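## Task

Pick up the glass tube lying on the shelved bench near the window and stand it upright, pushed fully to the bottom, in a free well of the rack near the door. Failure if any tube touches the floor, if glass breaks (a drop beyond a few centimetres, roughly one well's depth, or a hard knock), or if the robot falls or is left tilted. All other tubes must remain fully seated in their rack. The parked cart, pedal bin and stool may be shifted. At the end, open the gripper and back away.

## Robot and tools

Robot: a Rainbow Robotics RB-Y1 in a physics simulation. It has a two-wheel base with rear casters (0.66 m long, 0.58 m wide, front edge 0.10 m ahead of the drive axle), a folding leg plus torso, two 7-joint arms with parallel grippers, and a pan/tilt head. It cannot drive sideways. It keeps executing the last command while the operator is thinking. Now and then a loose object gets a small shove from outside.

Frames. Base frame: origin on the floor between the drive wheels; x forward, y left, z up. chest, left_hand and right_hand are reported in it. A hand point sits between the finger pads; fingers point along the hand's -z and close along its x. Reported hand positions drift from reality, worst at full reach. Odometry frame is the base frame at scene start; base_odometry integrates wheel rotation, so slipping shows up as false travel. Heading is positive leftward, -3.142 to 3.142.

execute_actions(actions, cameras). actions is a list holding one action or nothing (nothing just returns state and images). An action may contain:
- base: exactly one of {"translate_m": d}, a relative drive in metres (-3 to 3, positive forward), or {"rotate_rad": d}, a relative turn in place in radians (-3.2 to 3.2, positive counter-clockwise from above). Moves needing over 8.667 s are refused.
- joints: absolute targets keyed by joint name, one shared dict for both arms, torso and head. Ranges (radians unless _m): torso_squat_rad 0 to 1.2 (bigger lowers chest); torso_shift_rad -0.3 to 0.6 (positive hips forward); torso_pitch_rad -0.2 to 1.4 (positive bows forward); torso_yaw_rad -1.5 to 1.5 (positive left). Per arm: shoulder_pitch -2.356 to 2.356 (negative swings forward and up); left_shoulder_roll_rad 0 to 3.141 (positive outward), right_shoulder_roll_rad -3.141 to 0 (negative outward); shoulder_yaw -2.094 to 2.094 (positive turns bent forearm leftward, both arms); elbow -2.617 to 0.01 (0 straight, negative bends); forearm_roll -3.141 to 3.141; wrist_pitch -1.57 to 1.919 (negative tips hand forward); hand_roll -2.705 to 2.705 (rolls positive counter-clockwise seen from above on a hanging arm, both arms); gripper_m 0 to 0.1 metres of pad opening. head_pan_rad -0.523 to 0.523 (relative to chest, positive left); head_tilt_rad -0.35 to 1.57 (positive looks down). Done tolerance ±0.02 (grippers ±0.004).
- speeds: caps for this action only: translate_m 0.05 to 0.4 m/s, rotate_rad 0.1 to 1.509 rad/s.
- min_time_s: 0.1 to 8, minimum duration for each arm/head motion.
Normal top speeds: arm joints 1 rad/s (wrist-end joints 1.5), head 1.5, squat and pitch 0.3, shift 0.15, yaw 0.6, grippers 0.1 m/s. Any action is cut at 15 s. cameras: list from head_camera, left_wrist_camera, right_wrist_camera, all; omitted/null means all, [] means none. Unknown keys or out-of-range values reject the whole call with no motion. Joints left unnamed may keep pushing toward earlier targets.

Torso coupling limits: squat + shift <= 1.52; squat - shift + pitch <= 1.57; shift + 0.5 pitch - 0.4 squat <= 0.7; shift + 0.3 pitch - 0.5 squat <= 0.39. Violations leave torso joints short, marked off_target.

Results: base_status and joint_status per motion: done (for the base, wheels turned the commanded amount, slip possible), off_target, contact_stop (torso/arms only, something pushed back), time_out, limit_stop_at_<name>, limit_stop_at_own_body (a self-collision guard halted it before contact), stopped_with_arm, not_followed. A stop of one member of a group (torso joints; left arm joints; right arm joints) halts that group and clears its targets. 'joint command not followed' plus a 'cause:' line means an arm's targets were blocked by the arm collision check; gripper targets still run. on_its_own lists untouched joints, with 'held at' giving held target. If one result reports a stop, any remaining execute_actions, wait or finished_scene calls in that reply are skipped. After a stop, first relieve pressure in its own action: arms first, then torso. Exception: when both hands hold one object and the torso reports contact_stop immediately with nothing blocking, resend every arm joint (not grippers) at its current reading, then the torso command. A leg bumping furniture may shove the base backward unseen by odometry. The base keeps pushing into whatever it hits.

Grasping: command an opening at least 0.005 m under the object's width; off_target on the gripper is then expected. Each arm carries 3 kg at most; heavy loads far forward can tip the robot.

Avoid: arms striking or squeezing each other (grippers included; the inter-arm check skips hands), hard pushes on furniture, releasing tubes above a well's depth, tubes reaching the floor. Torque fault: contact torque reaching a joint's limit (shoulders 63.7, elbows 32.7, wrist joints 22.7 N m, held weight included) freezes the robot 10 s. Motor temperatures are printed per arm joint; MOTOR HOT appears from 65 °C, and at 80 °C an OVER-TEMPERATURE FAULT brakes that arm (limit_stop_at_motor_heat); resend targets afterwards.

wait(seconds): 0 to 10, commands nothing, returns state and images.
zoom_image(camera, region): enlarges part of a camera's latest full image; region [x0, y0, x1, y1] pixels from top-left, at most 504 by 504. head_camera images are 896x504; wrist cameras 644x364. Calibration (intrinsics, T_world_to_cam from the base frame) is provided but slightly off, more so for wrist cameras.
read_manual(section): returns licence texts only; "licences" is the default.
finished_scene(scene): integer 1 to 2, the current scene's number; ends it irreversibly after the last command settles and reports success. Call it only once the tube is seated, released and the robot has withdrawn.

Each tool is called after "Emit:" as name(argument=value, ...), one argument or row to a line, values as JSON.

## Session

Emit:
execute_actions(
  actions=[],
  cameras=["head_camera"],
)

Scene clock: 0.00 s.
Motor temperatures (°C, as the motors report them): left_arm=[32 29 31 31 38 36 33] | right_arm=[32 34 32 32 36 38 38]
base_odometry: x=+0.000 y=+0.000 heading=+0.000 (m, m, rad; odometry frame)
base_status: not commanded
joint_positions: torso_squat_rad=+0.350 torso_shift_rad=+0.000 torso_pitch_rad=-0.001 torso_yaw_rad=+0.000 left_shoulder_pitch_rad=+0.030 left_shoulder_roll_rad=+0.012 left_shoulder_yaw_rad=-0.046 left_elbow_rad=-0.173 left_forearm_roll_rad=-0.014 left_wrist_pitch_rad=+0.050 left_hand_roll_rad=+0.009 left_gripper_m=+0.099 right_shoulder_pitch_rad=-0.047 right_shoulder_roll_rad=-0.023 right_shoulder_yaw_rad=+0.026 right_elbow_rad=-0.253 right_forearm_roll_rad=+0.043 right_wrist_pitch_rad=+0.055 right_hand_roll_rad=-0.009 right_gripper_m=+0.100 head_pan_rad=-0.001 head_tilt_rad=+0.400
joint_status: not commanded
chest: x=-0.2286 y=+0.0001 z=+1.2474 quat_wxyz=(+1.000, +0.000, -0.001, +0.000) (m; base frame)
left_hand: x=-0.1765 y=+0.2260 z=+0.5633 quat_wxyz=(+0.999, +0.005, -0.048, -0.021) (m; base frame)
right_hand: x=-0.0832 y=-0.2334 z=+0.5760 quat_wxyz=(+0.992, -0.013, -0.122, +0.039) (m; base frame)
pictures: head_camera
camera_calibration (this result's frames):
head_camera: T_world_to_cam=[[0.0163792, -0.998428, -0.053607, 0.0882864], [-0.401545, 0.0425323, -0.914851, 1.30371], [0.915693, 0.0365101, -0.400217, 0.710101], [0, 0, 0, 1]] pos_world=[-0.128182, 0.00677197, 1.48163]
Images, in order (width x height): head_camera 896x504.

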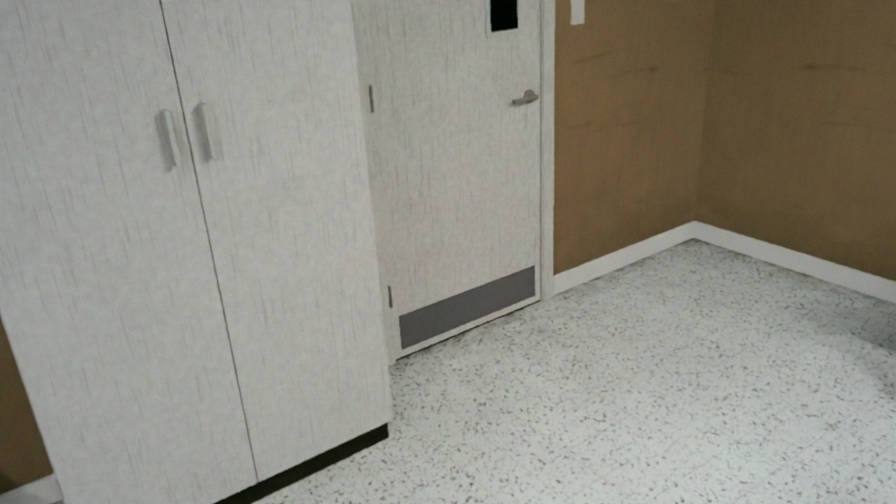

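Emit:
execute_actions(
  actions=[
    {"base":{"rotate_rad":2.3},"joints":{"torso_squat_rad":0,"right_shoulder_pitch_rad":-0.831,"right_shoulder_roll_rad":-0.108,"right_shoulder_yaw_rad":-0.255,"right_elbow_rad":-1.0,"right_forearm_roll_rad":0,"right_wrist_pitch_rad":1.57,"right_hand_roll_rad":0,"right_gripper_m":0.07}},
  ],
  cameras=["head_camera"],
)

Scene clock: 8.60 s.
Motor temperatures (°C, as the motors report them): left_arm=[32 29 31 31 38 36 33] | right_arm=[32 34 32 32 36 38 38]
base_odometry: x=+0.000 y=+0.000 heading=+2.300 (m, m, rad; odometry frame)
base_status: done
joint_positions: torso_squat_rad=+0.000 torso_shift_rad=+0.000 torso_pitch_rad=-0.001 torso_yaw_rad=+0.000 left_shoulder_pitch_rad=+0.030 left_shoulder_roll_rad=+0.012 left_shoulder_yaw_rad=-0.046 left_elbow_rad=-0.173 left_forearm_roll_rad=-0.014 left_wrist_pitch_rad=+0.050 left_hand_roll_rad=+0.009 left_gripper_m=+0.099 right_shoulder_pitch_rad=-0.831 right_shoulder_roll_rad=-0.108 right_shoulder_yaw_rad=-0.255 right_elbow_rad=-1.000 right_forearm_roll_rad=+0.000 right_wrist_pitch_rad=+1.570 right_hand_roll_rad=+0.000 right_gripper_m=+0.070 head_pan_rad=-0.001 head_tilt_rad=+0.400
joint_status: all done
chest: x=-0.2287 y=+0.0001 z=+1.2899 quat_wxyz=(+1.000, +0.000, -0.001, +0.000) (m; base frame)
left_hand: x=-0.1766 y=+0.2260 z=+0.6058 quat_wxyz=(+0.999, +0.005, -0.048, -0.021) (m; base frame)
right_hand: x=+0.3002 y=-0.2196 z=+1.0042 quat_wxyz=(+0.993, +0.000, -0.115, +0.000) (m; base frame)
pictures: head_camera
camera_calibration (this result's frames):
head_camera: T_world_to_cam=[[0.0163599, -0.998431, -0.0535589, 0.0905176], [-0.401536, 0.0424963, -0.914857, 1.3426], [0.915697, 0.0364728, -0.400211, 0.727185], [0, 0, 0, 1]] pos_world=[-0.12826, 0.00679762, 1.52416]
Images, in order (width x height): head_camera 896x504.

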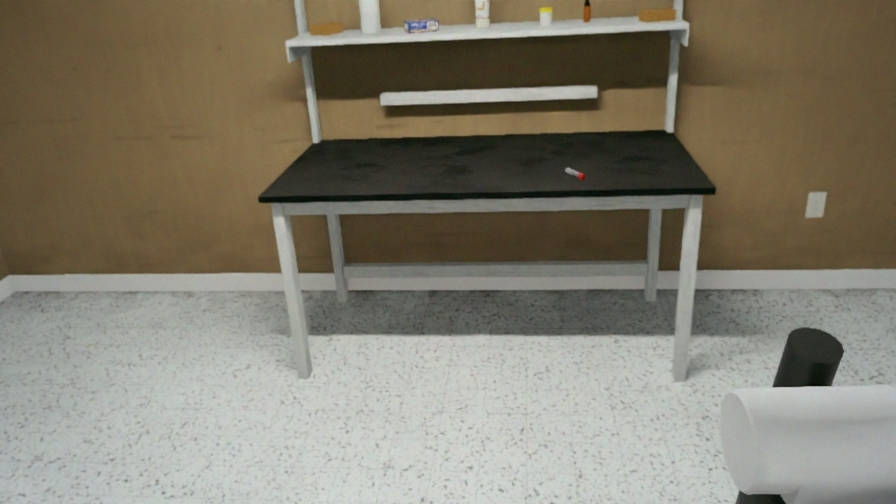

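Emit:
execute_actions(
  actions=[
    {"base":{"rotate_rad":-0.22},"joints":{"right_elbow_rad":-0.77,"right_wrist_pitch_rad":1.13,"right_hand_roll_rad":-1.57}},
  ],
  cameras=[],
)

Emit:
execute_actions(
  actions=[
    {"base":{"translate_m":1.55},"joints":{"head_tilt_rad":0.8}},
  ],
  cameras=["head_camera"],
)

Scene clock: 17.23 s.
Motor temperatures (°C, as the motors report them): left_arm=[32 29 31 31 38 36 33] | right_arm=[33 34 32 32 36 38 38]
base_odometry: x=+0.000 y=+0.000 heading=+2.080 (m, m, rad; odometry frame)
base_status: done
joint_positions: torso_squat_rad=+0.000 torso_shift_rad=+0.000 torso_pitch_rad=-0.001 torso_yaw_rad=+0.000 left_shoulder_pitch_rad=+0.030 left_shoulder_roll_rad=+0.012 left_shoulder_yaw_rad=-0.046 left_elbow_rad=-0.173 left_forearm_roll_rad=-0.014 left_wrist_pitch_rad=+0.050 left_hand_roll_rad=+0.009 left_gripper_m=+0.099 right_shoulder_pitch_rad=-0.831 right_shoulder_roll_rad=-0.108 right_shoulder_yaw_rad=-0.255 right_elbow_rad=-0.770 right_forearm_roll_rad=+0.000 right_wrist_pitch_rad=+1.130 right_hand_roll_rad=-1.570 right_gripper_m=+0.070 head_pan_rad=-0.001 head_tilt_rad=+0.400
joint_status: all done
chest: x=-0.2287 y=+0.0002 z=+1.2899 quat_wxyz=(+1.000, +0.000, -0.001, +0.000) (m; base frame)
left_hand: x=-0.1766 y=+0.2260 z=+0.6058 quat_wxyz=(+0.999, +0.005, -0.048, -0.021) (m; base frame)
right_hand: x=+0.3455 y=-0.2196 z=+0.9609 quat_wxyz=(+0.691, +0.154, -0.155, -0.689) (m; base frame)
pictures: none
No camera images: the call's "cameras" was empty. Leave "cameras" out to get every camera's image.

Scene clock: 22.67 s.
Motor temperatures (°C, as the motors report them): left_arm=[32 29 31 31 38 36 33] | right_arm=[33 34 32 32 36 38 38]
base_odometry: x=-0.757 y=+1.353 heading=+2.081 (m, m, rad; odometry frame)
base_status: done
joint_positions: torso_squat_rad=+0.000 torso_shift_rad=+0.000 torso_pitch_rad=-0.001 torso_yaw_rad=+0.000 left_shoulder_pitch_rad=+0.030 left_shoulder_roll_rad=+0.012 left_shoulder_yaw_rad=-0.046 left_elbow_rad=-0.173 left_forearm_roll_rad=-0.014 left_wrist_pitch_rad=+0.050 left_hand_roll_rad=+0.009 left_gripper_m=+0.099 right_shoulder_pitch_rad=-0.831 right_shoulder_roll_rad=-0.108 right_shoulder_yaw_rad=-0.255 right_elbow_rad=-0.770 right_forearm_roll_rad=+0.000 right_wrist_pitch_rad=+1.130 right_hand_roll_rad=-1.570 right_gripper_m=+0.070 head_pan_rad=-0.001 head_tilt_rad=+0.800
joint_status: all done
chest: x=-0.2286 y=+0.0002 z=+1.2899 quat_wxyz=(+1.000, +0.000, -0.001, +0.000) (m; base frame)
left_hand: x=-0.1765 y=+0.2260 z=+0.6058 quat_wxyz=(+0.999, +0.005, -0.048, -0.021) (m; base frame)
right_hand: x=+0.3455 y=-0.2197 z=+0.9608 quat_wxyz=(+0.691, +0.154, -0.155, -0.689) (m; base frame)
pictures: head_camera
camera_calibration (this result's frames):
head_camera: T_world_to_cam=[[-0.00614147, -0.998414, -0.0559538, 0.0894493], [-0.72659, 0.0428996, -0.68573, 0.934031], [0.687044, 0.0364441, -0.725702, 1.16477], [0, 0, 0, 1]] pos_world=[-0.121041, 0.00678893, 1.49077]
Images, in order (width x height): head_camera 896x504.

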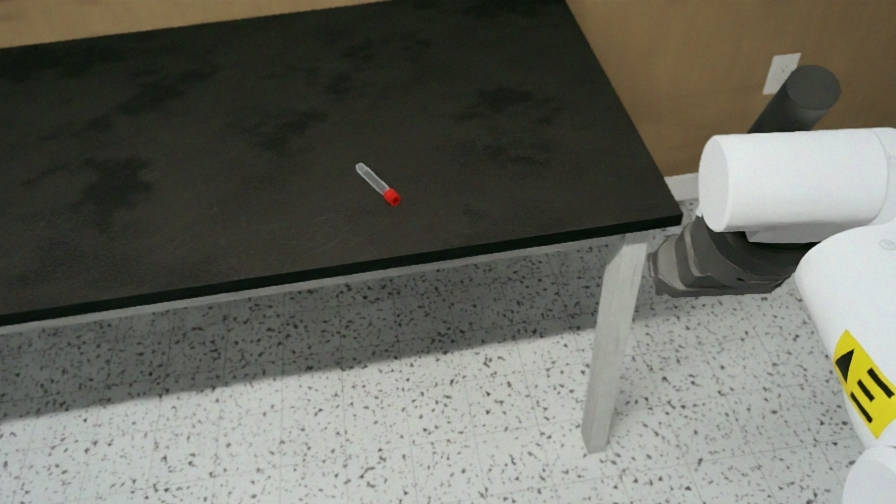

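Emit:
execute_actions(
  actions=[
    {"base":{"translate_m":0.318},"joints":{"torso_yaw_rad":0.57,"torso_squat_rad":0.55,"head_pan_rad":-0.3}},
  ],
  cameras=["head_camera","right_wrist_camera"],
)

Scene clock: 33.17 s.
Motor temperatures (°C, as the motors report them): left_arm=[32 29 31 31 38 36 33] | right_arm=[33 34 32 32 36 38 38]
base_odometry: x=-0.912 y=+1.631 heading=+2.082 (m, m, rad; odometry frame)
base_status: done
joint_positions: torso_squat_rad=+0.550 torso_shift_rad=+0.000 torso_pitch_rad=-0.001 torso_yaw_rad=+0.570 left_shoulder_pitch_rad=+0.030 left_shoulder_roll_rad=+0.012 left_shoulder_yaw_rad=-0.046 left_elbow_rad=-0.173 left_forearm_roll_rad=-0.014 left_wrist_pitch_rad=+0.050 left_hand_roll_rad=+0.009 left_gripper_m=+0.099 right_shoulder_pitch_rad=-0.831 right_shoulder_roll_rad=-0.108 right_shoulder_yaw_rad=-0.255 right_elbow_rad=-0.770 right_forearm_roll_rad=+0.000 right_wrist_pitch_rad=+1.130 right_hand_roll_rad=-1.570 right_gripper_m=+0.070 head_pan_rad=-0.300 head_tilt_rad=+0.800
joint_status: all done
chest: x=-0.2287 y=+0.0002 z=+1.1867 quat_wxyz=(+0.960, -0.001, -0.001, +0.281) (m; base frame)
left_hand: x=-0.3066 y=+0.2179 z=+0.5024 quat_wxyz=(+0.964, +0.017, -0.045, +0.261) (m; base frame)
right_hand: x=+0.3733 y=+0.1246 z=+0.8575 quat_wxyz=(+0.857, +0.191, -0.106, -0.467) (m; base frame)
pictures: head_camera, right_wrist_camera
camera_calibration (this result's frames):
head_camera: T_world_to_cam=[[0.261144, -0.963697, -0.0556095, 0.15085], [-0.711512, -0.153235, -0.685762, 0.865693], [0.652346, 0.218649, -0.725698, 1.0824], [0, 0, 0, 1]] pos_world=[-0.129539, 0.0413624, 1.38754]
right_wrist_camera: T_world_to_cam=[[-0.544866, 0.838442, -0.0116513, 0.109982], [0.361546, 0.247445, 0.898919, -0.903543], [0.756575, 0.485578, -0.43796, 0.121906], [0, 0, 0, 1]] pos_world=[0.294367, 0.0721683, 0.866884]
Images, in order (width x height): head_camera 896x504, right_wrist_camera 644x364.

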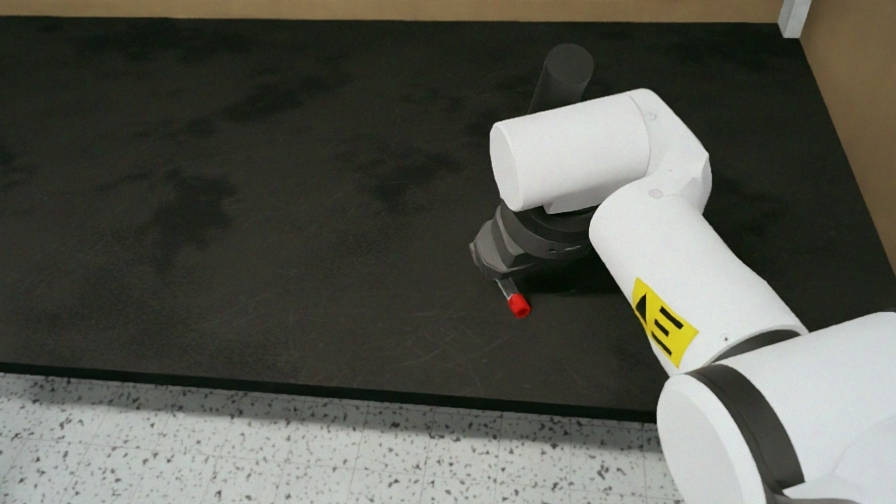

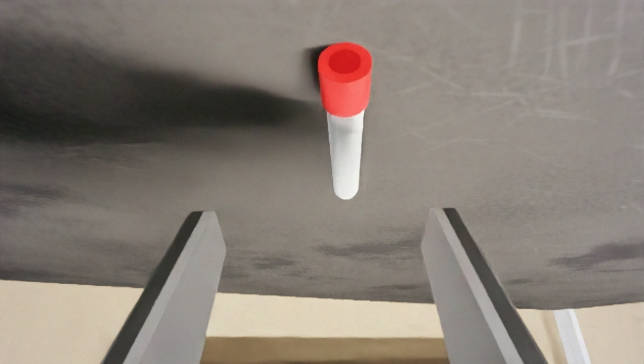

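Emit:
execute_actions(
  actions=[
    {"joints":{"torso_yaw_rad":0.587,"torso_squat_rad":0.665}},
  ],
  cameras=["right_wrist_camera"],
)

Scene clock: 37.50 s.
Motor temperatures (°C, as the motors report them): left_arm=[32 29 31 31 38 36 33] | right_arm=[33 34 32 32 36 38 38]
base_odometry: x=-0.912 y=+1.631 heading=+2.082 (m, m, rad; odometry frame)
base_status: not commanded
joint_positions: torso_squat_rad=+0.665 torso_shift_rad=+0.000 torso_pitch_rad=-0.001 torso_yaw_rad=+0.587 left_shoulder_pitch_rad=+0.030 left_shoulder_roll_rad=+0.012 left_shoulder_yaw_rad=-0.046 left_elbow_rad=-0.173 left_forearm_roll_rad=-0.014 left_wrist_pitch_rad=+0.050 left_hand_roll_rad=+0.009 left_gripper_m=+0.099 right_shoulder_pitch_rad=-0.831 right_shoulder_roll_rad=-0.108 right_shoulder_yaw_rad=-0.255 right_elbow_rad=-0.770 right_forearm_roll_rad=+0.000 right_wrist_pitch_rad=+1.130 right_hand_roll_rad=-1.570 right_gripper_m=+0.070 head_pan_rad=-0.300 head_tilt_rad=+0.800
joint_status: all done
chest: x=-0.2286 y=+0.0002 z=+1.1408 quat_wxyz=(+0.957, -0.001, -0.001, +0.289) (m; base frame)
left_hand: x=-0.3103 y=+0.2166 z=+0.4565 quat_wxyz=(+0.962, +0.018, -0.045, +0.269) (m; base frame)
right_hand: x=+0.3711 y=+0.1348 z=+0.8116 quat_wxyz=(+0.861, +0.192, -0.104, -0.460) (m; base frame)
pictures: right_wrist_camera
camera_calibration (this result's frames):
right_wrist_camera: T_world_to_cam=[[-0.55899, 0.829092, -0.011662, 0.10624], [0.357345, 0.253573, 0.898891, -0.863202], [0.748221, 0.498304, -0.438017, 0.0999285], [0, 0, 0, 1]] pos_world=[0.29308, 0.0810069, 0.820934]
Images, in order (width x height): right_wrist_camera 644x364.

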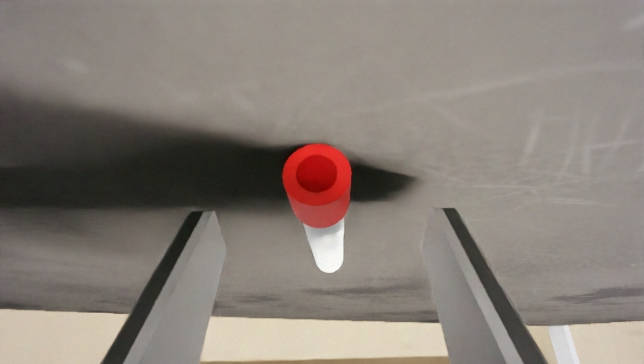

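Emit:
execute_actions(
  actions=[
    {"base":{"translate_m":-0.006},"joints":{"torso_yaw_rad":0.579,"torso_squat_rad":0.7}},
  ],
  cameras=["right_wrist_camera"],
)

Emit:
execute_actions(
  actions=[
    {"joints":{"right_gripper_m":0.006}},
  ],
  cameras=["right_wrist_camera"],
)

Scene clock: 45.07 s.
Motor temperatures (°C, as the motors report them): left_arm=[32 29 31 31 38 36 33] | right_arm=[33 34 32 32 36 38 38]
base_odometry: x=-0.909 y=+1.625 heading=+2.082 (m, m, rad; odometry frame)
base_status: done
joint_positions: torso_squat_rad=+0.700 torso_shift_rad=-0.001 torso_pitch_rad=-0.002 torso_yaw_rad=+0.579 left_shoulder_pitch_rad=+0.030 left_shoulder_roll_rad=+0.012 left_shoulder_yaw_rad=-0.046 left_elbow_rad=-0.173 left_forearm_roll_rad=-0.014 left_wrist_pitch_rad=+0.050 left_hand_roll_rad=+0.009 left_gripper_m=+0.099 right_shoulder_pitch_rad=-0.833 right_shoulder_roll_rad=-0.108 right_shoulder_yaw_rad=-0.255 right_elbow_rad=-0.771 right_forearm_roll_rad=+0.000 right_wrist_pitch_rad=+1.130 right_hand_roll_rad=-1.570 right_gripper_m=+0.070 head_pan_rad=-0.300 head_tilt_rad=+0.800
joint_status: all done
chest: x=-0.2290 y=+0.0001 z=+1.1253 quat_wxyz=(+0.958, -0.001, -0.001, +0.286) (m; base frame)
left_hand: x=-0.3085 y=+0.2172 z=+0.4410 quat_wxyz=(+0.963, +0.018, -0.045, +0.265) (m; base frame)
right_hand: x=+0.3727 y=+0.1309 z=+0.7980 quat_wxyz=(+0.859, +0.193, -0.106, -0.463) (m; base frame)
pictures: right_wrist_camera
camera_calibration (this result's frames):
right_wrist_camera: T_world_to_cam=[[-0.552796, 0.833232, -0.0118772, 0.107538], [0.356206, 0.249158, 0.900576, -0.850965], [0.753348, 0.493605, -0.434536, 0.0906576], [0, 0, 0, 1]] pos_world=[0.294269, 0.0776712, 0.80703]
Images, in order (width x height): right_wrist_camera 644x364.

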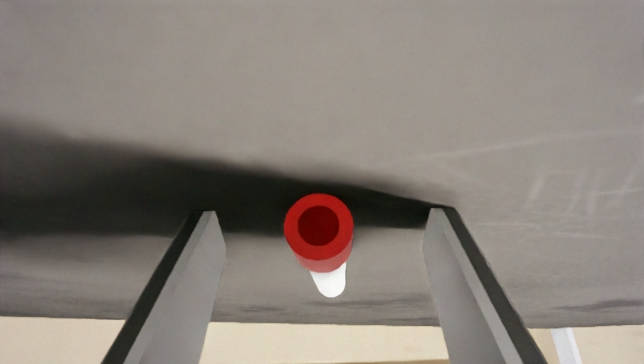

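Scene clock: 46.20 s.
Motor temperatures (°C, as the motors report them): left_arm=[32 29 31 31 38 36 33] | right_arm=[33 34 32 32 36 38 38]
base_odometry: x=-0.909 y=+1.625 heading=+2.082 (m, m, rad; odometry frame)
base_status: not commanded
joint_positions: torso_squat_rad=+0.700 torso_shift_rad=-0.001 torso_pitch_rad=-0.002 torso_yaw_rad=+0.579 left_shoulder_pitch_rad=+0.030 left_shoulder_roll_rad=+0.012 left_shoulder_yaw_rad=-0.046 left_elbow_rad=-0.173 left_forearm_roll_rad=-0.014 left_wrist_pitch_rad=+0.050 left_hand_roll_rad=+0.009 left_gripper_m=+0.099 right_shoulder_pitch_rad=-0.833 right_shoulder_roll_rad=-0.108 right_shoulder_yaw_rad=-0.255 right_elbow_rad=-0.771 right_forearm_roll_rad=+0.000 right_wrist_pitch_rad=+1.130 right_hand_roll_rad=-1.570 right_gripper_m=+0.018 head_pan_rad=-0.300 head_tilt_rad=+0.800
joint_status: right_gripper_m off_target (ended at +0.018, target +0.006)
chest: x=-0.2290 y=+0.0001 z=+1.1253 quat_wxyz=(+0.958, -0.001, -0.001, +0.286) (m; base frame)
left_hand: x=-0.3085 y=+0.2172 z=+0.4410 quat_wxyz=(+0.963, +0.018, -0.045, +0.265) (m; base frame)
right_hand: x=+0.3727 y=+0.1311 z=+0.7980 quat_wxyz=(+0.859, +0.194, -0.105, -0.463) (m; base frame)
pictures: right_wrist_camera
camera_calibration (this result's frames):
right_wrist_camera: T_world_to_cam=[[-0.552915, 0.833157, -0.0115495, 0.107175], [0.356241, 0.2489, 0.900634, -0.851036], [0.753245, 0.49386, -0.434425, 0.0905052], [0, 0, 0, 1]] pos_world=[0.29426, 0.0778322, 0.807027]
Images, in order (width x height): right_wrist_camera 644x364.

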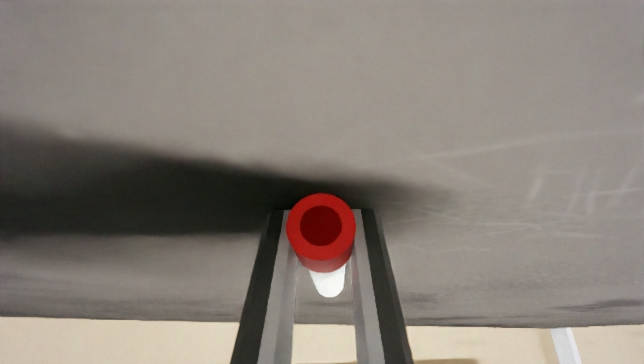

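Emit:
execute_actions(
  actions=[
    {"base":{"translate_m":-1.8},"joints":{"torso_squat_rad":0,"right_elbow_rad":-0.95,"right_wrist_pitch_rad":0.65},"min_time_s":4},
  ],
  cameras=[],
)

Emit:
execute_actions(
  actions=[
    {"base":{"rotate_rad":-3.0},"joints":{"torso_yaw_rad":0,"right_hand_roll_rad":1.57,"head_tilt_rad":0.45,"head_pan_rad":0},"min_time_s":4.5},
  ],
  cameras=["head_camera","right_wrist_camera"],
)

Scene clock: 57.90 s.
Motor temperatures (°C, as the motors report them): left_arm=[32 29 31 31 38 36 33] | right_arm=[33 34 32 33 36 38 38]
base_odometry: x=-0.027 y=+0.056 heading=+2.084 (m, m, rad; odometry frame)
base_status: done
joint_positions: torso_squat_rad=+0.000 torso_shift_rad=+0.000 torso_pitch_rad=-0.001 torso_yaw_rad=+0.579 left_shoulder_pitch_rad=+0.030 left_shoulder_roll_rad=+0.012 left_shoulder_yaw_rad=-0.046 left_elbow_rad=-0.173 left_forearm_roll_rad=-0.014 left_wrist_pitch_rad=+0.050 left_hand_roll_rad=+0.009 left_gripper_m=+0.099 right_shoulder_pitch_rad=-0.831 right_shoulder_roll_rad=-0.108 right_shoulder_yaw_rad=-0.255 right_elbow_rad=-0.950 right_forearm_roll_rad=+0.000 right_wrist_pitch_rad=+0.650 right_hand_roll_rad=-1.570 right_gripper_m=+0.018 head_pan_rad=-0.300 head_tilt_rad=+0.800
joint_status: all done
chest: x=-0.2286 y=+0.0001 z=+1.2899 quat_wxyz=(+0.958, +0.000, -0.001, +0.285) (m; base frame)
left_hand: x=-0.3087 y=+0.2172 z=+0.6057 quat_wxyz=(+0.963, +0.018, -0.045, +0.265) (m; base frame)
right_hand: x=+0.4629 y=+0.1897 z=+1.1110 quat_wxyz=(+0.750, +0.460, -0.249, -0.405) (m; base frame)
pictures: none
No camera images: the call's "cameras" was empty. Leave "cameras" out to get every camera's image.

Scene clock: 63.17 s.
Motor temperatures (°C, as the motors report them): left_arm=[32 29 31 31 38 36 33] | right_arm=[33 34 32 33 36 38 38]
base_odometry: x=-0.027 y=+0.056 heading=-0.916 (m, m, rad; odometry frame)
base_status: done
joint_positions: torso_squat_rad=+0.000 torso_shift_rad=+0.000 torso_pitch_rad=-0.001 torso_yaw_rad=+0.000 left_shoulder_pitch_rad=+0.030 left_shoulder_roll_rad=+0.012 left_shoulder_yaw_rad=-0.046 left_elbow_rad=-0.173 left_forearm_roll_rad=-0.014 left_wrist_pitch_rad=+0.050 left_hand_roll_rad=+0.009 left_gripper_m=+0.099 right_shoulder_pitch_rad=-0.831 right_shoulder_roll_rad=-0.108 right_shoulder_yaw_rad=-0.255 right_elbow_rad=-0.950 right_forearm_roll_rad=+0.000 right_wrist_pitch_rad=+0.650 right_hand_roll_rad=+1.570 right_gripper_m=+0.018 head_pan_rad=+0.000 head_tilt_rad=+0.450
joint_status: all done
chest: x=-0.2287 y=+0.0001 z=+1.2899 quat_wxyz=(+1.000, +0.000, -0.001, +0.000) (m; base frame)
left_hand: x=-0.1766 y=+0.2260 z=+0.6058 quat_wxyz=(+0.999, +0.005, -0.048, -0.021) (m; base frame)
right_hand: x=+0.4540 y=-0.2196 z=+1.1113 quat_wxyz=(+0.603, -0.370, -0.370, +0.603) (m; base frame)
pictures: head_camera, right_wrist_camera
camera_calibration (this result's frames):
head_camera: T_world_to_cam=[[0.0143945, -0.998413, -0.0544476, 0.0913647], [-0.447288, 0.0422716, -0.89339, 1.30113], [0.894274, 0.0372137, -0.44597, 0.790986], [0, 0, 0, 1]] pos_world=[-0.126694, 0.00678346, 1.52015]
right_wrist_camera: T_world_to_cam=[[0.0101141, -0.999939, 0.00437739, -0.228028], [-0.911387, -0.0110194, -0.411402, 0.901621], [0.411426, 0.000171471, -0.911443, 0.915398], [0, 0, 0, 1]] pos_world=[0.447414, -0.218236, 1.20626]
Images, in order (width x height): head_camera 896x504, right_wrist_camera 644x364.

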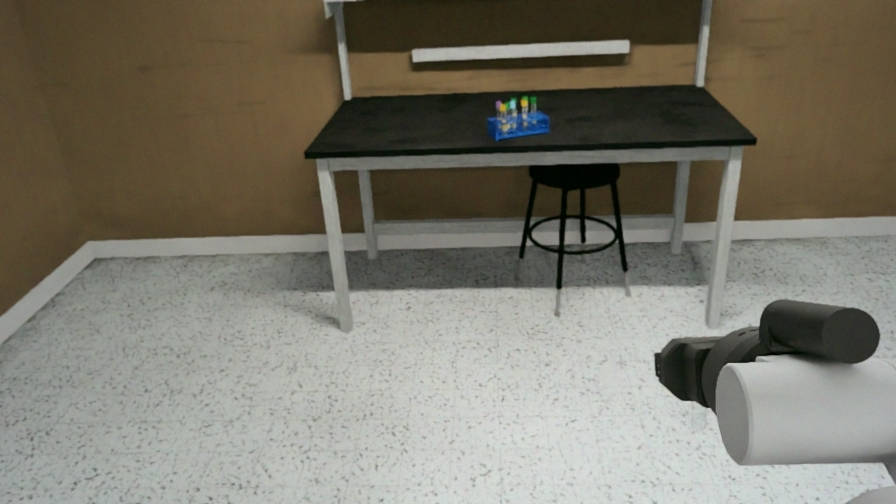

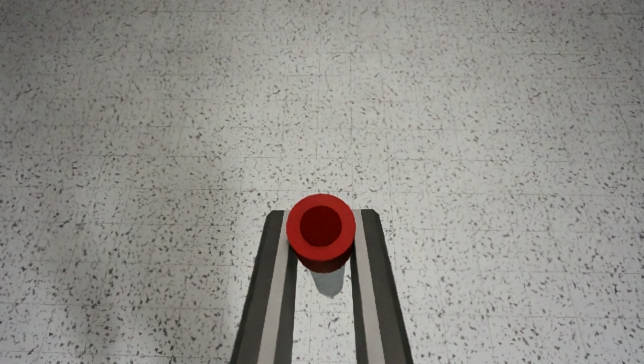

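Emit:
execute_actions(
  actions=[
    {"base":{"translate_m":1.78},"joints":{"torso_squat_rad":0.5,"right_hand_roll_rad":1.51,"head_tilt_rad":0.75,"head_pan_rad":-0.25}},
  ],
  cameras=["head_camera","right_wrist_camera"],
)

Scene clock: 75.47 s.
Motor temperatures (°C, as the motors report them): left_arm=[32 29 31 31 38 36 33] | right_arm=[33 34 32 33 36 38 38]
base_odometry: x=+1.057 y=-1.356 heading=-0.917 (m, m, rad; odometry frame)
base_status: done
joint_positions: torso_squat_rad=+0.500 torso_shift_rad=+0.000 torso_pitch_rad=-0.001 torso_yaw_rad=+0.000 left_shoulder_pitch_rad=+0.030 left_shoulder_roll_rad=+0.012 left_shoulder_yaw_rad=-0.046 left_elbow_rad=-0.173 left_forearm_roll_rad=-0.014 left_wrist_pitch_rad=+0.050 left_hand_roll_rad=+0.009 left_gripper_m=+0.099 right_shoulder_pitch_rad=-0.831 right_shoulder_roll_rad=-0.108 right_shoulder_yaw_rad=-0.255 right_elbow_rad=-0.950 right_forearm_roll_rad=+0.000 right_wrist_pitch_rad=+0.650 right_hand_roll_rad=+1.510 right_gripper_m=+0.018 head_pan_rad=-0.250 head_tilt_rad=+0.750
joint_status: all done
chest: x=-0.2285 y=+0.0001 z=+1.2042 quat_wxyz=(+1.000, +0.000, -0.001, +0.000) (m; base frame)
left_hand: x=-0.1764 y=+0.2260 z=+0.5201 quat_wxyz=(+0.999, +0.005, -0.048, -0.021) (m; base frame)
right_hand: x=+0.4541 y=-0.2196 z=+1.0254 quat_wxyz=(+0.620, -0.358, -0.381, +0.584) (m; base frame)
pictures: head_camera, right_wrist_camera
camera_calibration (this result's frames):
head_camera: T_world_to_cam=[[-0.249407, -0.966747, -0.0565363, 0.035099], [-0.659371, 0.212286, -0.721224, 0.939025], [0.709243, -0.1426, -0.69039, 1.05759], [0, 0, 0, 1]] pos_world=[-0.12217, -0.0145975, 1.40938]
right_wrist_camera: T_world_to_cam=[[-0.0169962, -0.998656, -0.0489643, -0.160356], [-0.91115, 0.0356354, -0.410532, 0.875696], [0.411725, 0.0376363, -0.910531, 0.844254], [0, 0, 0, 1]] pos_world=[0.447564, -0.22312, 1.12037]
Images, in order (width x height): head_camera 896x504, right_wrist_camera 644x364.

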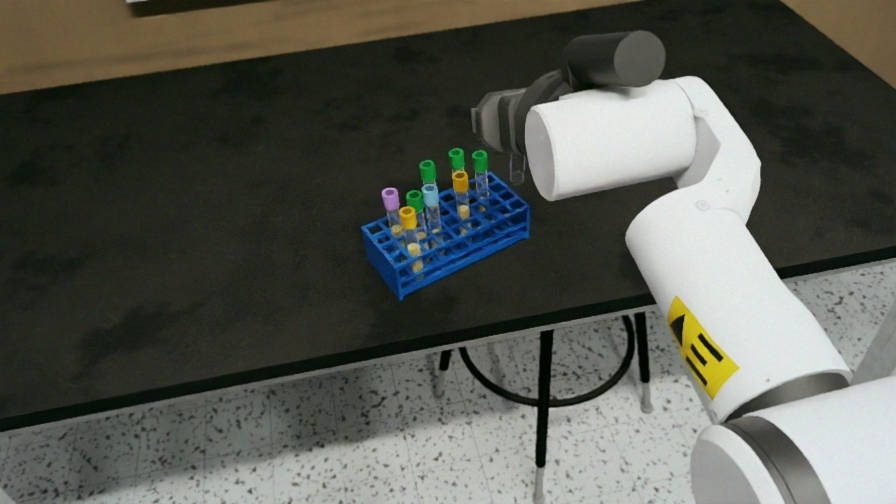

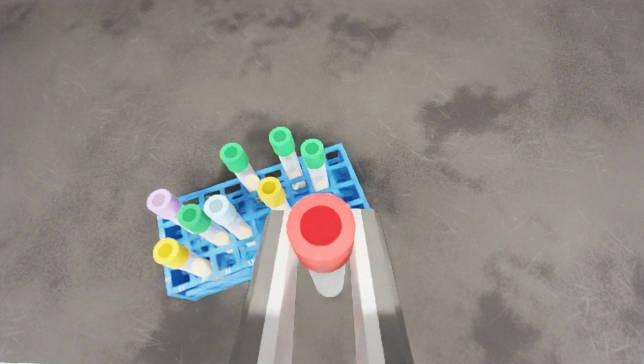

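Emit:
execute_actions(
  actions=[
    {"base":{"translate_m":0.09},"joints":{"torso_squat_rad":0.68,"torso_yaw_rad":-0.035}},
  ],
  cameras=["head_camera","right_wrist_camera"],
)

Emit:
zoom_image(
  camera="right_wrist_camera",
  region=[160,160,460,364],
)

Emit:
zoom_image(
  camera="head_camera",
  region=[420,120,580,260],
)

Scene clock: 83.60 s.
Motor temperatures (°C, as the motors report them): left_arm=[32 29 31 31 38 36 33] | right_arm=[34 34 32 33 36 38 38]
base_odometry: x=+1.111 y=-1.428 heading=-0.917 (m, m, rad; odometry frame)
base_status: done
joint_positions: torso_squat_rad=+0.680 torso_shift_rad=+0.000 torso_pitch_rad=-0.001 torso_yaw_rad=-0.035 left_shoulder_pitch_rad=+0.030 left_shoulder_roll_rad=+0.012 left_shoulder_yaw_rad=-0.046 left_elbow_rad=-0.173 left_forearm_roll_rad=-0.014 left_wrist_pitch_rad=+0.050 left_hand_roll_rad=+0.009 left_gripper_m=+0.099 right_shoulder_pitch_rad=-0.831 right_shoulder_roll_rad=-0.108 right_shoulder_yaw_rad=-0.255 right_elbow_rad=-0.950 right_forearm_roll_rad=+0.000 right_wrist_pitch_rad=+0.650 right_hand_roll_rad=+1.510 right_gripper_m=+0.018 head_pan_rad=-0.250 head_tilt_rad=+0.750
joint_status: all done
chest: x=-0.2286 y=+0.0001 z=+1.1342 quat_wxyz=(+1.000, +0.000, -0.001, -0.017) (m; base frame)
left_hand: x=-0.1685 y=+0.2241 z=+0.4502 quat_wxyz=(+0.998, +0.004, -0.048, -0.038) (m; base frame)
right_hand: x=+0.4460 y=-0.2433 z=+0.9556 quat_wxyz=(+0.630, -0.365, -0.375, +0.573) (m; base frame)
pictures: head_camera, right_wrist_camera
camera_calibration (this result's frames):
head_camera: T_world_to_cam=[[-0.283006, -0.957445, -0.056635, 0.0235597], [-0.6514, 0.235213, -0.721355, 0.890443], [0.703979, -0.167256, -0.690246, 1.00796], [0, 0, 0, 1]] pos_world=[-0.122877, -0.0183009, 1.3394]
right_wrist_camera: T_world_to_cam=[[-0.0518362, -0.997452, -0.049021, -0.171676], [-0.909232, 0.0674404, -0.410792, 0.847595], [0.413051, 0.0232776, -0.91041, 0.780699], [0, 0, 0, 1]] pos_world=[0.439293, -0.246574, 1.05053]
Images, in order (width x height): head_camera 896x504, right_wrist_camera 644x364.

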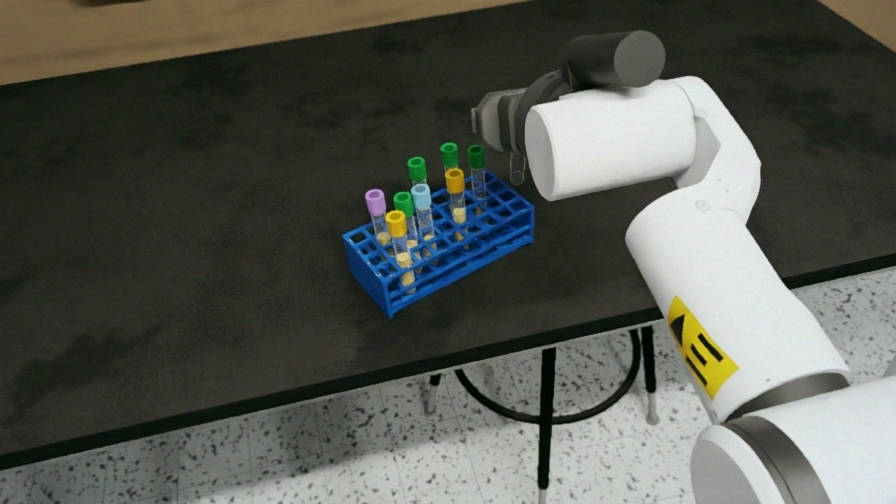

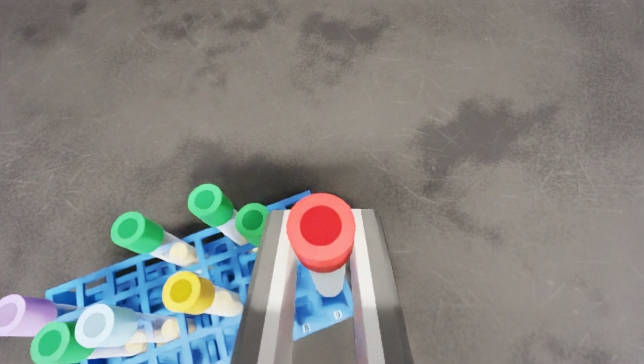

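Region (160, 160, 460, 364) of right_wrist_camera's 644x364 image, scaled by 1.680, with more detail than that image has; it fills the top 343 rows of this view, and the rest is white.

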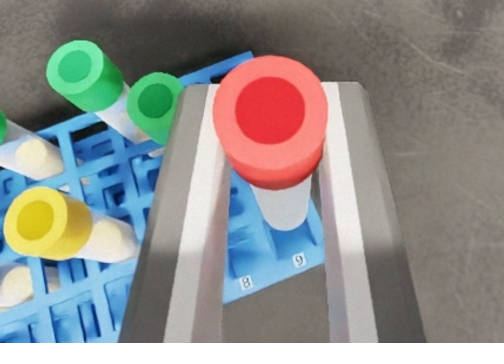

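Region (420, 120, 580, 260) of head_camera's 896x504 image, scaled by 3.150, with more detail than that image has; it fills the top 441 rows of this view, and the rest is white.

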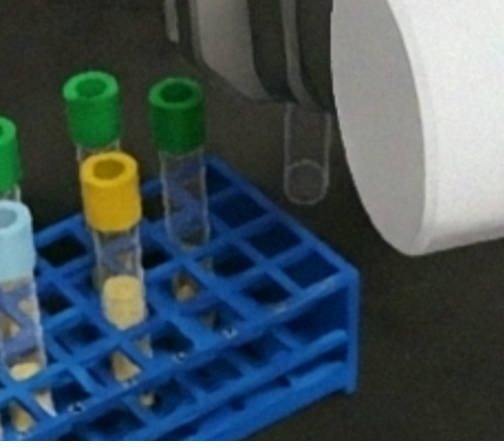

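Emit:
execute_actions(
  actions=[
    {"joints":{"torso_squat_rad":0.735}},
  ],
  cameras=["head_camera","right_wrist_camera"],
)

Emit:
zoom_image(
  camera="right_wrist_camera",
  region=[160,160,460,364],
)

Emit:
zoom_image(
  camera="head_camera",
  region=[420,120,580,260],
)

Scene clock: 89.63 s.
Motor temperatures (°C, as the motors report them): left_arm=[32 29 31 31 38 36 33] | right_arm=[34 34 32 33 36 38 38]
base_odometry: x=+1.111 y=-1.428 heading=-0.917 (m, m, rad; odometry frame)
base_status: not commanded
joint_positions: torso_squat_rad=+0.735 torso_shift_rad=+0.000 torso_pitch_rad=-0.001 torso_yaw_rad=-0.035 left_shoulder_pitch_rad=+0.030 left_shoulder_roll_rad=+0.012 left_shoulder_yaw_rad=-0.046 left_elbow_rad=-0.173 left_forearm_roll_rad=-0.014 left_wrist_pitch_rad=+0.050 left_hand_roll_rad=+0.009 left_gripper_m=+0.099 right_shoulder_pitch_rad=-0.831 right_shoulder_roll_rad=-0.108 right_shoulder_yaw_rad=-0.255 right_elbow_rad=-0.950 right_forearm_roll_rad=+0.000 right_wrist_pitch_rad=+0.650 right_hand_roll_rad=+1.510 right_gripper_m=+0.018 head_pan_rad=-0.250 head_tilt_rad=+0.750
joint_status: all done
chest: x=-0.2286 y=+0.0001 z=+1.1092 quat_wxyz=(+1.000, +0.000, -0.001, -0.017) (m; base frame)
left_hand: x=-0.1685 y=+0.2241 z=+0.4252 quat_wxyz=(+0.998, +0.004, -0.048, -0.038) (m; base frame)
right_hand: x=+0.4460 y=-0.2433 z=+0.9306 quat_wxyz=(+0.630, -0.365, -0.375, +0.573) (m; base frame)
pictures: head_camera, right_wrist_camera
camera_calibration (this result's frames):
head_camera: T_world_to_cam=[[-0.283003, -0.957445, -0.0566505, 0.022156], [-0.651359, 0.235213, -0.721391, 0.872428], [0.704017, -0.167256, -0.690207, 0.990672], [0, 0, 0, 1]] pos_world=[-0.122916, -0.0182977, 1.31439]
right_wrist_camera: T_world_to_cam=[[-0.0518325, -0.997451, -0.0490379, -0.17288], [-0.909222, 0.0674445, -0.410811, 0.837313], [0.413071, 0.0232929, -0.910401, 0.757931], [0, 0, 0, 1]] pos_world=[0.439263, -0.246566, 1.02552]
Images, in order (width x height): head_camera 896x504, right_wrist_camera 644x364.

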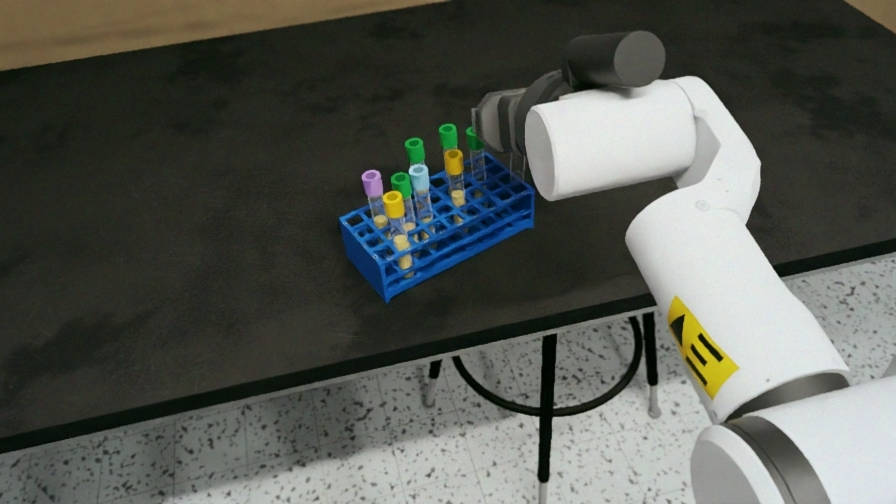

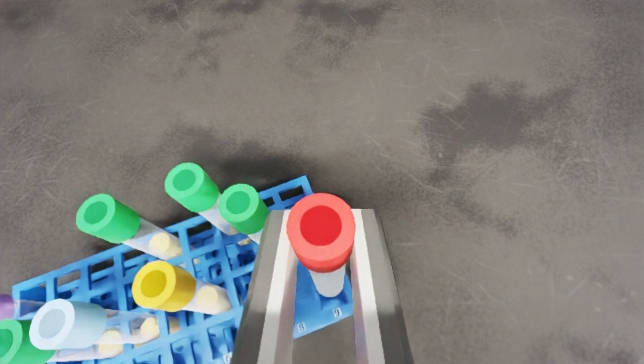

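Region (160, 160, 460, 364) of right_wrist_camera's 644x364 image, scaled by 1.680, with more detail than that image has; it fills the top 343 rows of this view, and the rest is white.

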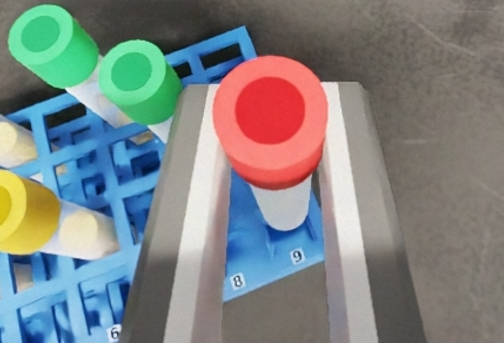

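Region (420, 120, 580, 260) of head_camera's 896x504 image, scaled by 3.150, with more detail than that image has; it fills the top 441 rows of this view, and the rest is white.

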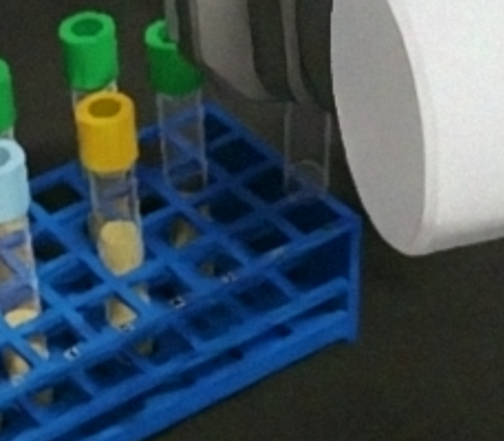

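Emit:
execute_actions(
  actions=[
    {"joints":{"torso_squat_rad":0.78}},
  ],
  cameras=["head_camera","right_wrist_camera"],
)

Emit:
zoom_image(
  camera="head_camera",
  region=[420,120,580,260],
)

Scene clock: 93.33 s.
Motor temperatures (°C, as the motors report them): left_arm=[32 29 31 31 38 36 33] | right_arm=[34 34 32 33 36 38 38]
base_odometry: x=+1.111 y=-1.428 heading=-0.917 (m, m, rad; odometry frame)
base_status: not commanded
joint_positions: torso_squat_rad=+0.780 torso_shift_rad=+0.000 torso_pitch_rad=-0.001 torso_yaw_rad=-0.035 left_shoulder_pitch_rad=+0.030 left_shoulder_roll_rad=+0.012 left_shoulder_yaw_rad=-0.046 left_elbow_rad=-0.173 left_forearm_roll_rad=-0.014 left_wrist_pitch_rad=+0.050 left_hand_roll_rad=+0.009 left_gripper_m=+0.099 right_shoulder_pitch_rad=-0.831 right_shoulder_roll_rad=-0.108 right_shoulder_yaw_rad=-0.255 right_elbow_rad=-0.950 right_forearm_roll_rad=+0.000 right_wrist_pitch_rad=+0.650 right_hand_roll_rad=+1.510 right_gripper_m=+0.018 head_pan_rad=-0.250 head_tilt_rad=+0.750
joint_status: all done
chest: x=-0.2286 y=+0.0001 z=+1.0876 quat_wxyz=(+1.000, +0.000, -0.001, -0.017) (m; base frame)
left_hand: x=-0.1685 y=+0.2241 z=+0.4035 quat_wxyz=(+0.998, +0.004, -0.048, -0.038) (m; base frame)
right_hand: x=+0.4460 y=-0.2433 z=+0.9089 quat_wxyz=(+0.630, -0.365, -0.375, +0.573) (m; base frame)
pictures: head_camera, right_wrist_camera
camera_calibration (this result's frames):
head_camera: T_world_to_cam=[[-0.283003, -0.957444, -0.0566541, 0.0209367], [-0.651351, 0.235214, -0.721399, 0.856825], [0.704025, -0.167257, -0.690198, 0.975726], [0, 0, 0, 1]] pos_world=[-0.122917, -0.0182953, 1.29274]
right_wrist_camera: T_world_to_cam=[[-0.0518048, -0.997451, -0.04907, -0.173895], [-0.909214, 0.0674331, -0.410832, 0.82844], [0.413093, 0.0233321, -0.91039, 0.738224], [0, 0, 0, 1]] pos_world=[0.439265, -0.24654, 1.00389]
Images, in order (width x height): head_camera 896x504, right_wrist_camera 644x364.

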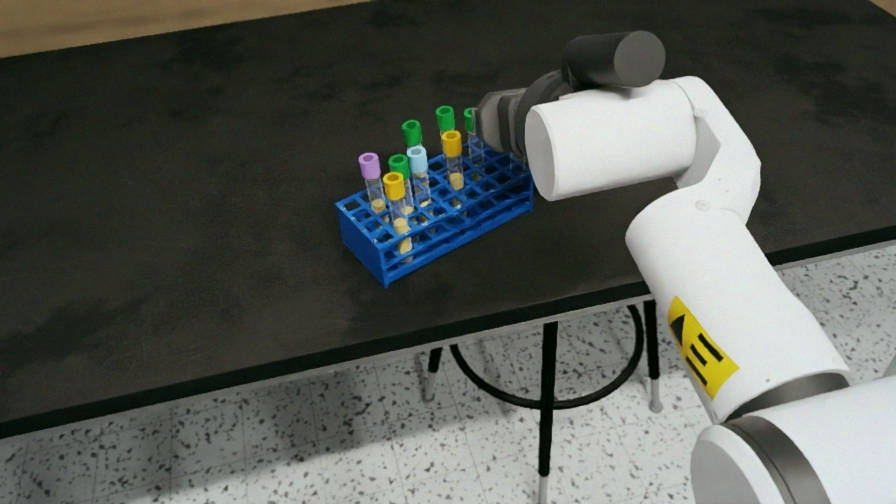

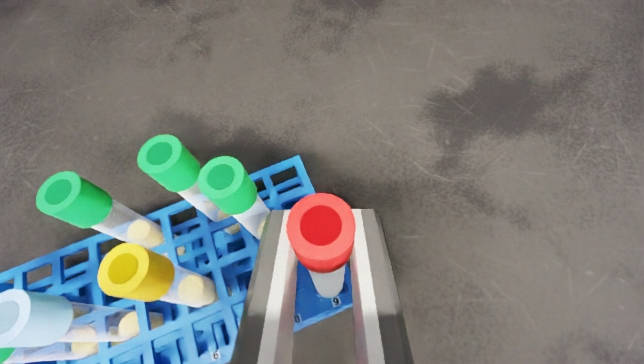

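Region (420, 120, 580, 260) of head_camera's 896x504 image, scaled by 3.150, with more detail than that image has; it fills the top 441 rows of this view, and the rest is white.

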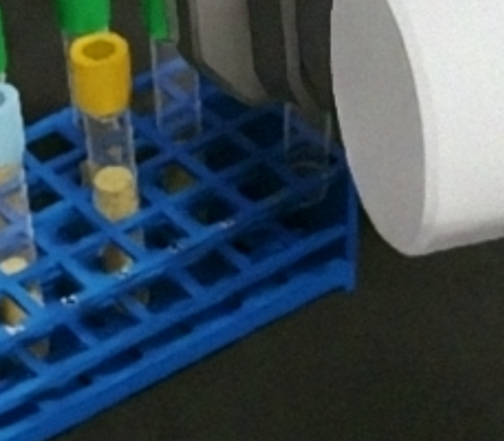

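Emit:
execute_actions(
  actions=[
    {"joints":{"torso_squat_rad":0.828}},
  ],
  cameras=["right_wrist_camera"],
)

Emit:
execute_actions(
  actions=[
    {"joints":{"right_gripper_m":0.04}},
  ],
  cameras=["right_wrist_camera"],
)

Emit:
execute_actions(
  actions=[
    {"base":{"translate_m":-0.4},"joints":{"head_tilt_rad":0.5}},
  ],
  cameras=["head_camera"],
)

Scene clock: 99.23 s.
Motor temperatures (°C, as the motors report them): left_arm=[32 29 31 31 38 36 33] | right_arm=[34 34 32 33 36 38 38]
base_odometry: x=+1.111 y=-1.428 heading=-0.917 (m, m, rad; odometry frame)
base_status: not commanded
joint_positions: torso_squat_rad=+0.828 torso_shift_rad=+0.000 torso_pitch_rad=-0.001 torso_yaw_rad=-0.035 left_shoulder_pitch_rad=+0.030 left_shoulder_roll_rad=+0.012 left_shoulder_yaw_rad=-0.046 left_elbow_rad=-0.173 left_forearm_roll_rad=-0.014 left_wrist_pitch_rad=+0.050 left_hand_roll_rad=+0.009 left_gripper_m=+0.099 right_shoulder_pitch_rad=-0.831 right_shoulder_roll_rad=-0.108 right_shoulder_yaw_rad=-0.255 right_elbow_rad=-0.950 right_forearm_roll_rad=+0.000 right_wrist_pitch_rad=+0.650 right_hand_roll_rad=+1.510 right_gripper_m=+0.018 head_pan_rad=-0.250 head_tilt_rad=+0.750
joint_status: all done
chest: x=-0.2286 y=+0.0001 z=+1.0634 quat_wxyz=(+1.000, +0.000, -0.001, -0.017) (m; base frame)
left_hand: x=-0.1685 y=+0.2241 z=+0.3793 quat_wxyz=(+0.998, +0.004, -0.048, -0.038) (m; base frame)
right_hand: x=+0.4460 y=-0.2433 z=+0.8848 quat_wxyz=(+0.630, -0.365, -0.375, +0.573) (m; base frame)
pictures: right_wrist_camera
camera_calibration (this result's frames):
right_wrist_camera: T_world_to_cam=[[-0.0517901, -0.997451, -0.0490758, -0.175069], [-0.909201, 0.0674228, -0.410862, 0.818537], [0.413123, 0.0233413, -0.910376, 0.716186], [0, 0, 0, 1]] pos_world=[0.439275, -0.246527, 0.979712]
Images, in order (width x height): right_wrist_camera 644x364.

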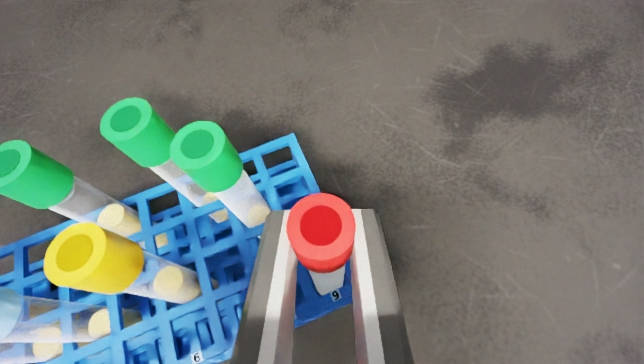

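Scene clock: 100.07 s.
Motor temperatures (°C, as the motors report them): left_arm=[32 29 31 31 38 36 33] | right_arm=[34 34 32 33 36 38 38]
base_odometry: x=+1.111 y=-1.428 heading=-0.917 (m, m, rad; odometry frame)
base_status: not commanded
joint_positions: torso_squat_rad=+0.828 torso_shift_rad=+0.000 torso_pitch_rad=-0.001 torso_yaw_rad=-0.035 left_shoulder_pitch_rad=+0.030 left_shoulder_roll_rad=+0.012 left_shoulder_yaw_rad=-0.046 left_elbow_rad=-0.173 left_forearm_roll_rad=-0.014 left_wrist_pitch_rad=+0.050 left_hand_roll_rad=+0.009 left_gripper_m=+0.099 right_shoulder_pitch_rad=-0.831 right_shoulder_roll_rad=-0.108 right_shoulder_yaw_rad=-0.255 right_elbow_rad=-0.950 right_forearm_roll_rad=+0.000 right_wrist_pitch_rad=+0.650 right_hand_roll_rad=+1.510 right_gripper_m=+0.040 head_pan_rad=-0.250 head_tilt_rad=+0.750
joint_status: all done
chest: x=-0.2286 y=+0.0001 z=+1.0634 quat_wxyz=(+1.000, +0.000, -0.001, -0.017) (m; base frame)
left_hand: x=-0.1685 y=+0.2241 z=+0.3793 quat_wxyz=(+0.998, +0.004, -0.048, -0.038) (m; base frame)
right_hand: x=+0.4460 y=-0.2433 z=+0.8848 quat_wxyz=(+0.630, -0.365, -0.375, +0.573) (m; base frame)
pictures: right_wrist_camera
camera_calibration (this result's frames):
right_wrist_camera: T_world_to_cam=[[-0.0517902, -0.997451, -0.0490752, -0.175069], [-0.909201, 0.0674226, -0.410861, 0.818537], [0.413123, 0.0233407, -0.910376, 0.716186], [0, 0, 0, 1]] pos_world=[0.439275, -0.246527, 0.979712]
Images, in order (width x height): right_wrist_camera 644x364.

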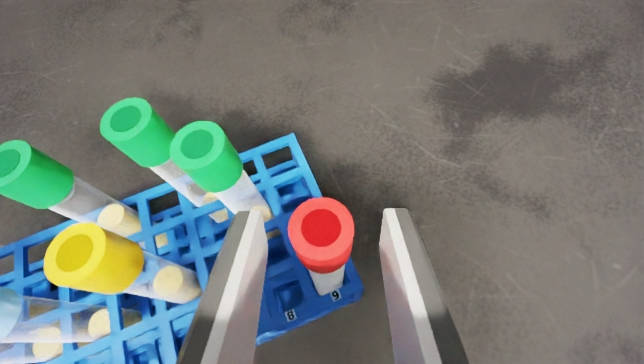

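Scene clock: 102.77 s.
Motor temperatures (°C, as the motors report them): left_arm=[32 29 31 31 38 36 33] | right_arm=[34 34 32 33 36 38 38]
base_odometry: x=+0.868 y=-1.110 heading=-0.919 (m, m, rad; odometry frame)
base_status: done
joint_positions: torso_squat_rad=+0.828 torso_shift_rad=+0.000 torso_pitch_rad=-0.001 torso_yaw_rad=-0.035 left_shoulder_pitch_rad=+0.030 left_shoulder_roll_rad=+0.012 left_shoulder_yaw_rad=-0.046 left_elbow_rad=-0.173 left_forearm_roll_rad=-0.014 left_wrist_pitch_rad=+0.050 left_hand_roll_rad=+0.009 left_gripper_m=+0.099 right_shoulder_pitch_rad=-0.831 right_shoulder_roll_rad=-0.108 right_shoulder_yaw_rad=-0.255 right_elbow_rad=-0.950 right_forearm_roll_rad=+0.000 right_wrist_pitch_rad=+0.650 right_hand_roll_rad=+1.510 right_gripper_m=+0.040 head_pan_rad=-0.250 head_tilt_rad=+0.500
joint_status: all done
chest: x=-0.2286 y=+0.0001 z=+1.0634 quat_wxyz=(+1.000, +0.000, -0.001, -0.017) (m; base frame)
left_hand: x=-0.1686 y=+0.2241 z=+0.3793 quat_wxyz=(+0.998, +0.004, -0.048, -0.038) (m; base frame)
right_hand: x=+0.4460 y=-0.2433 z=+0.8847 quat_wxyz=(+0.630, -0.365, -0.375, +0.573) (m; base frame)
pictures: head_camera
camera_calibration (this result's frames):
head_camera: T_world_to_cam=[[-0.269469, -0.961409, -0.0554805, 0.0209016], [-0.459484, 0.17899, -0.869963, 1.06674], [0.846322, -0.208936, -0.489985, 0.735442], [0, 0, 0, 1]] pos_world=[-0.126636, -0.0171814, 1.28954]
Images, in order (width x height): head_camera 896x504.

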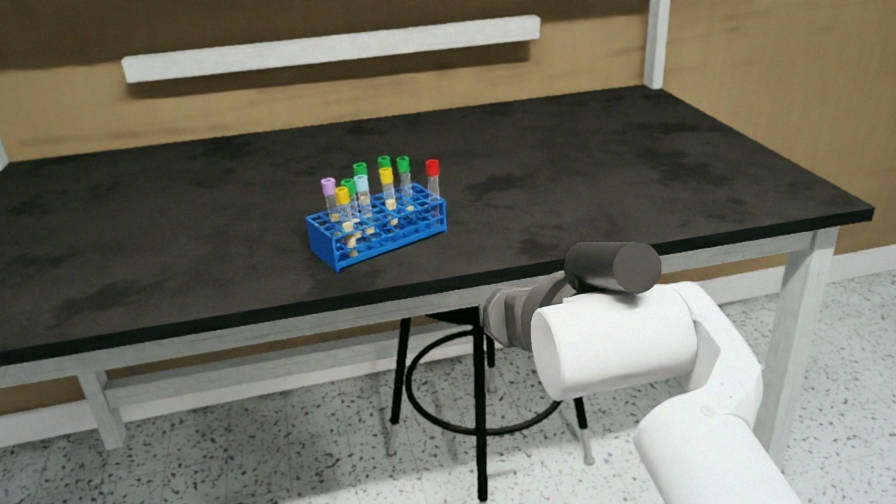

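Emit:
finished_scene(
  scene=2,
)

The scene is finished: the task was done.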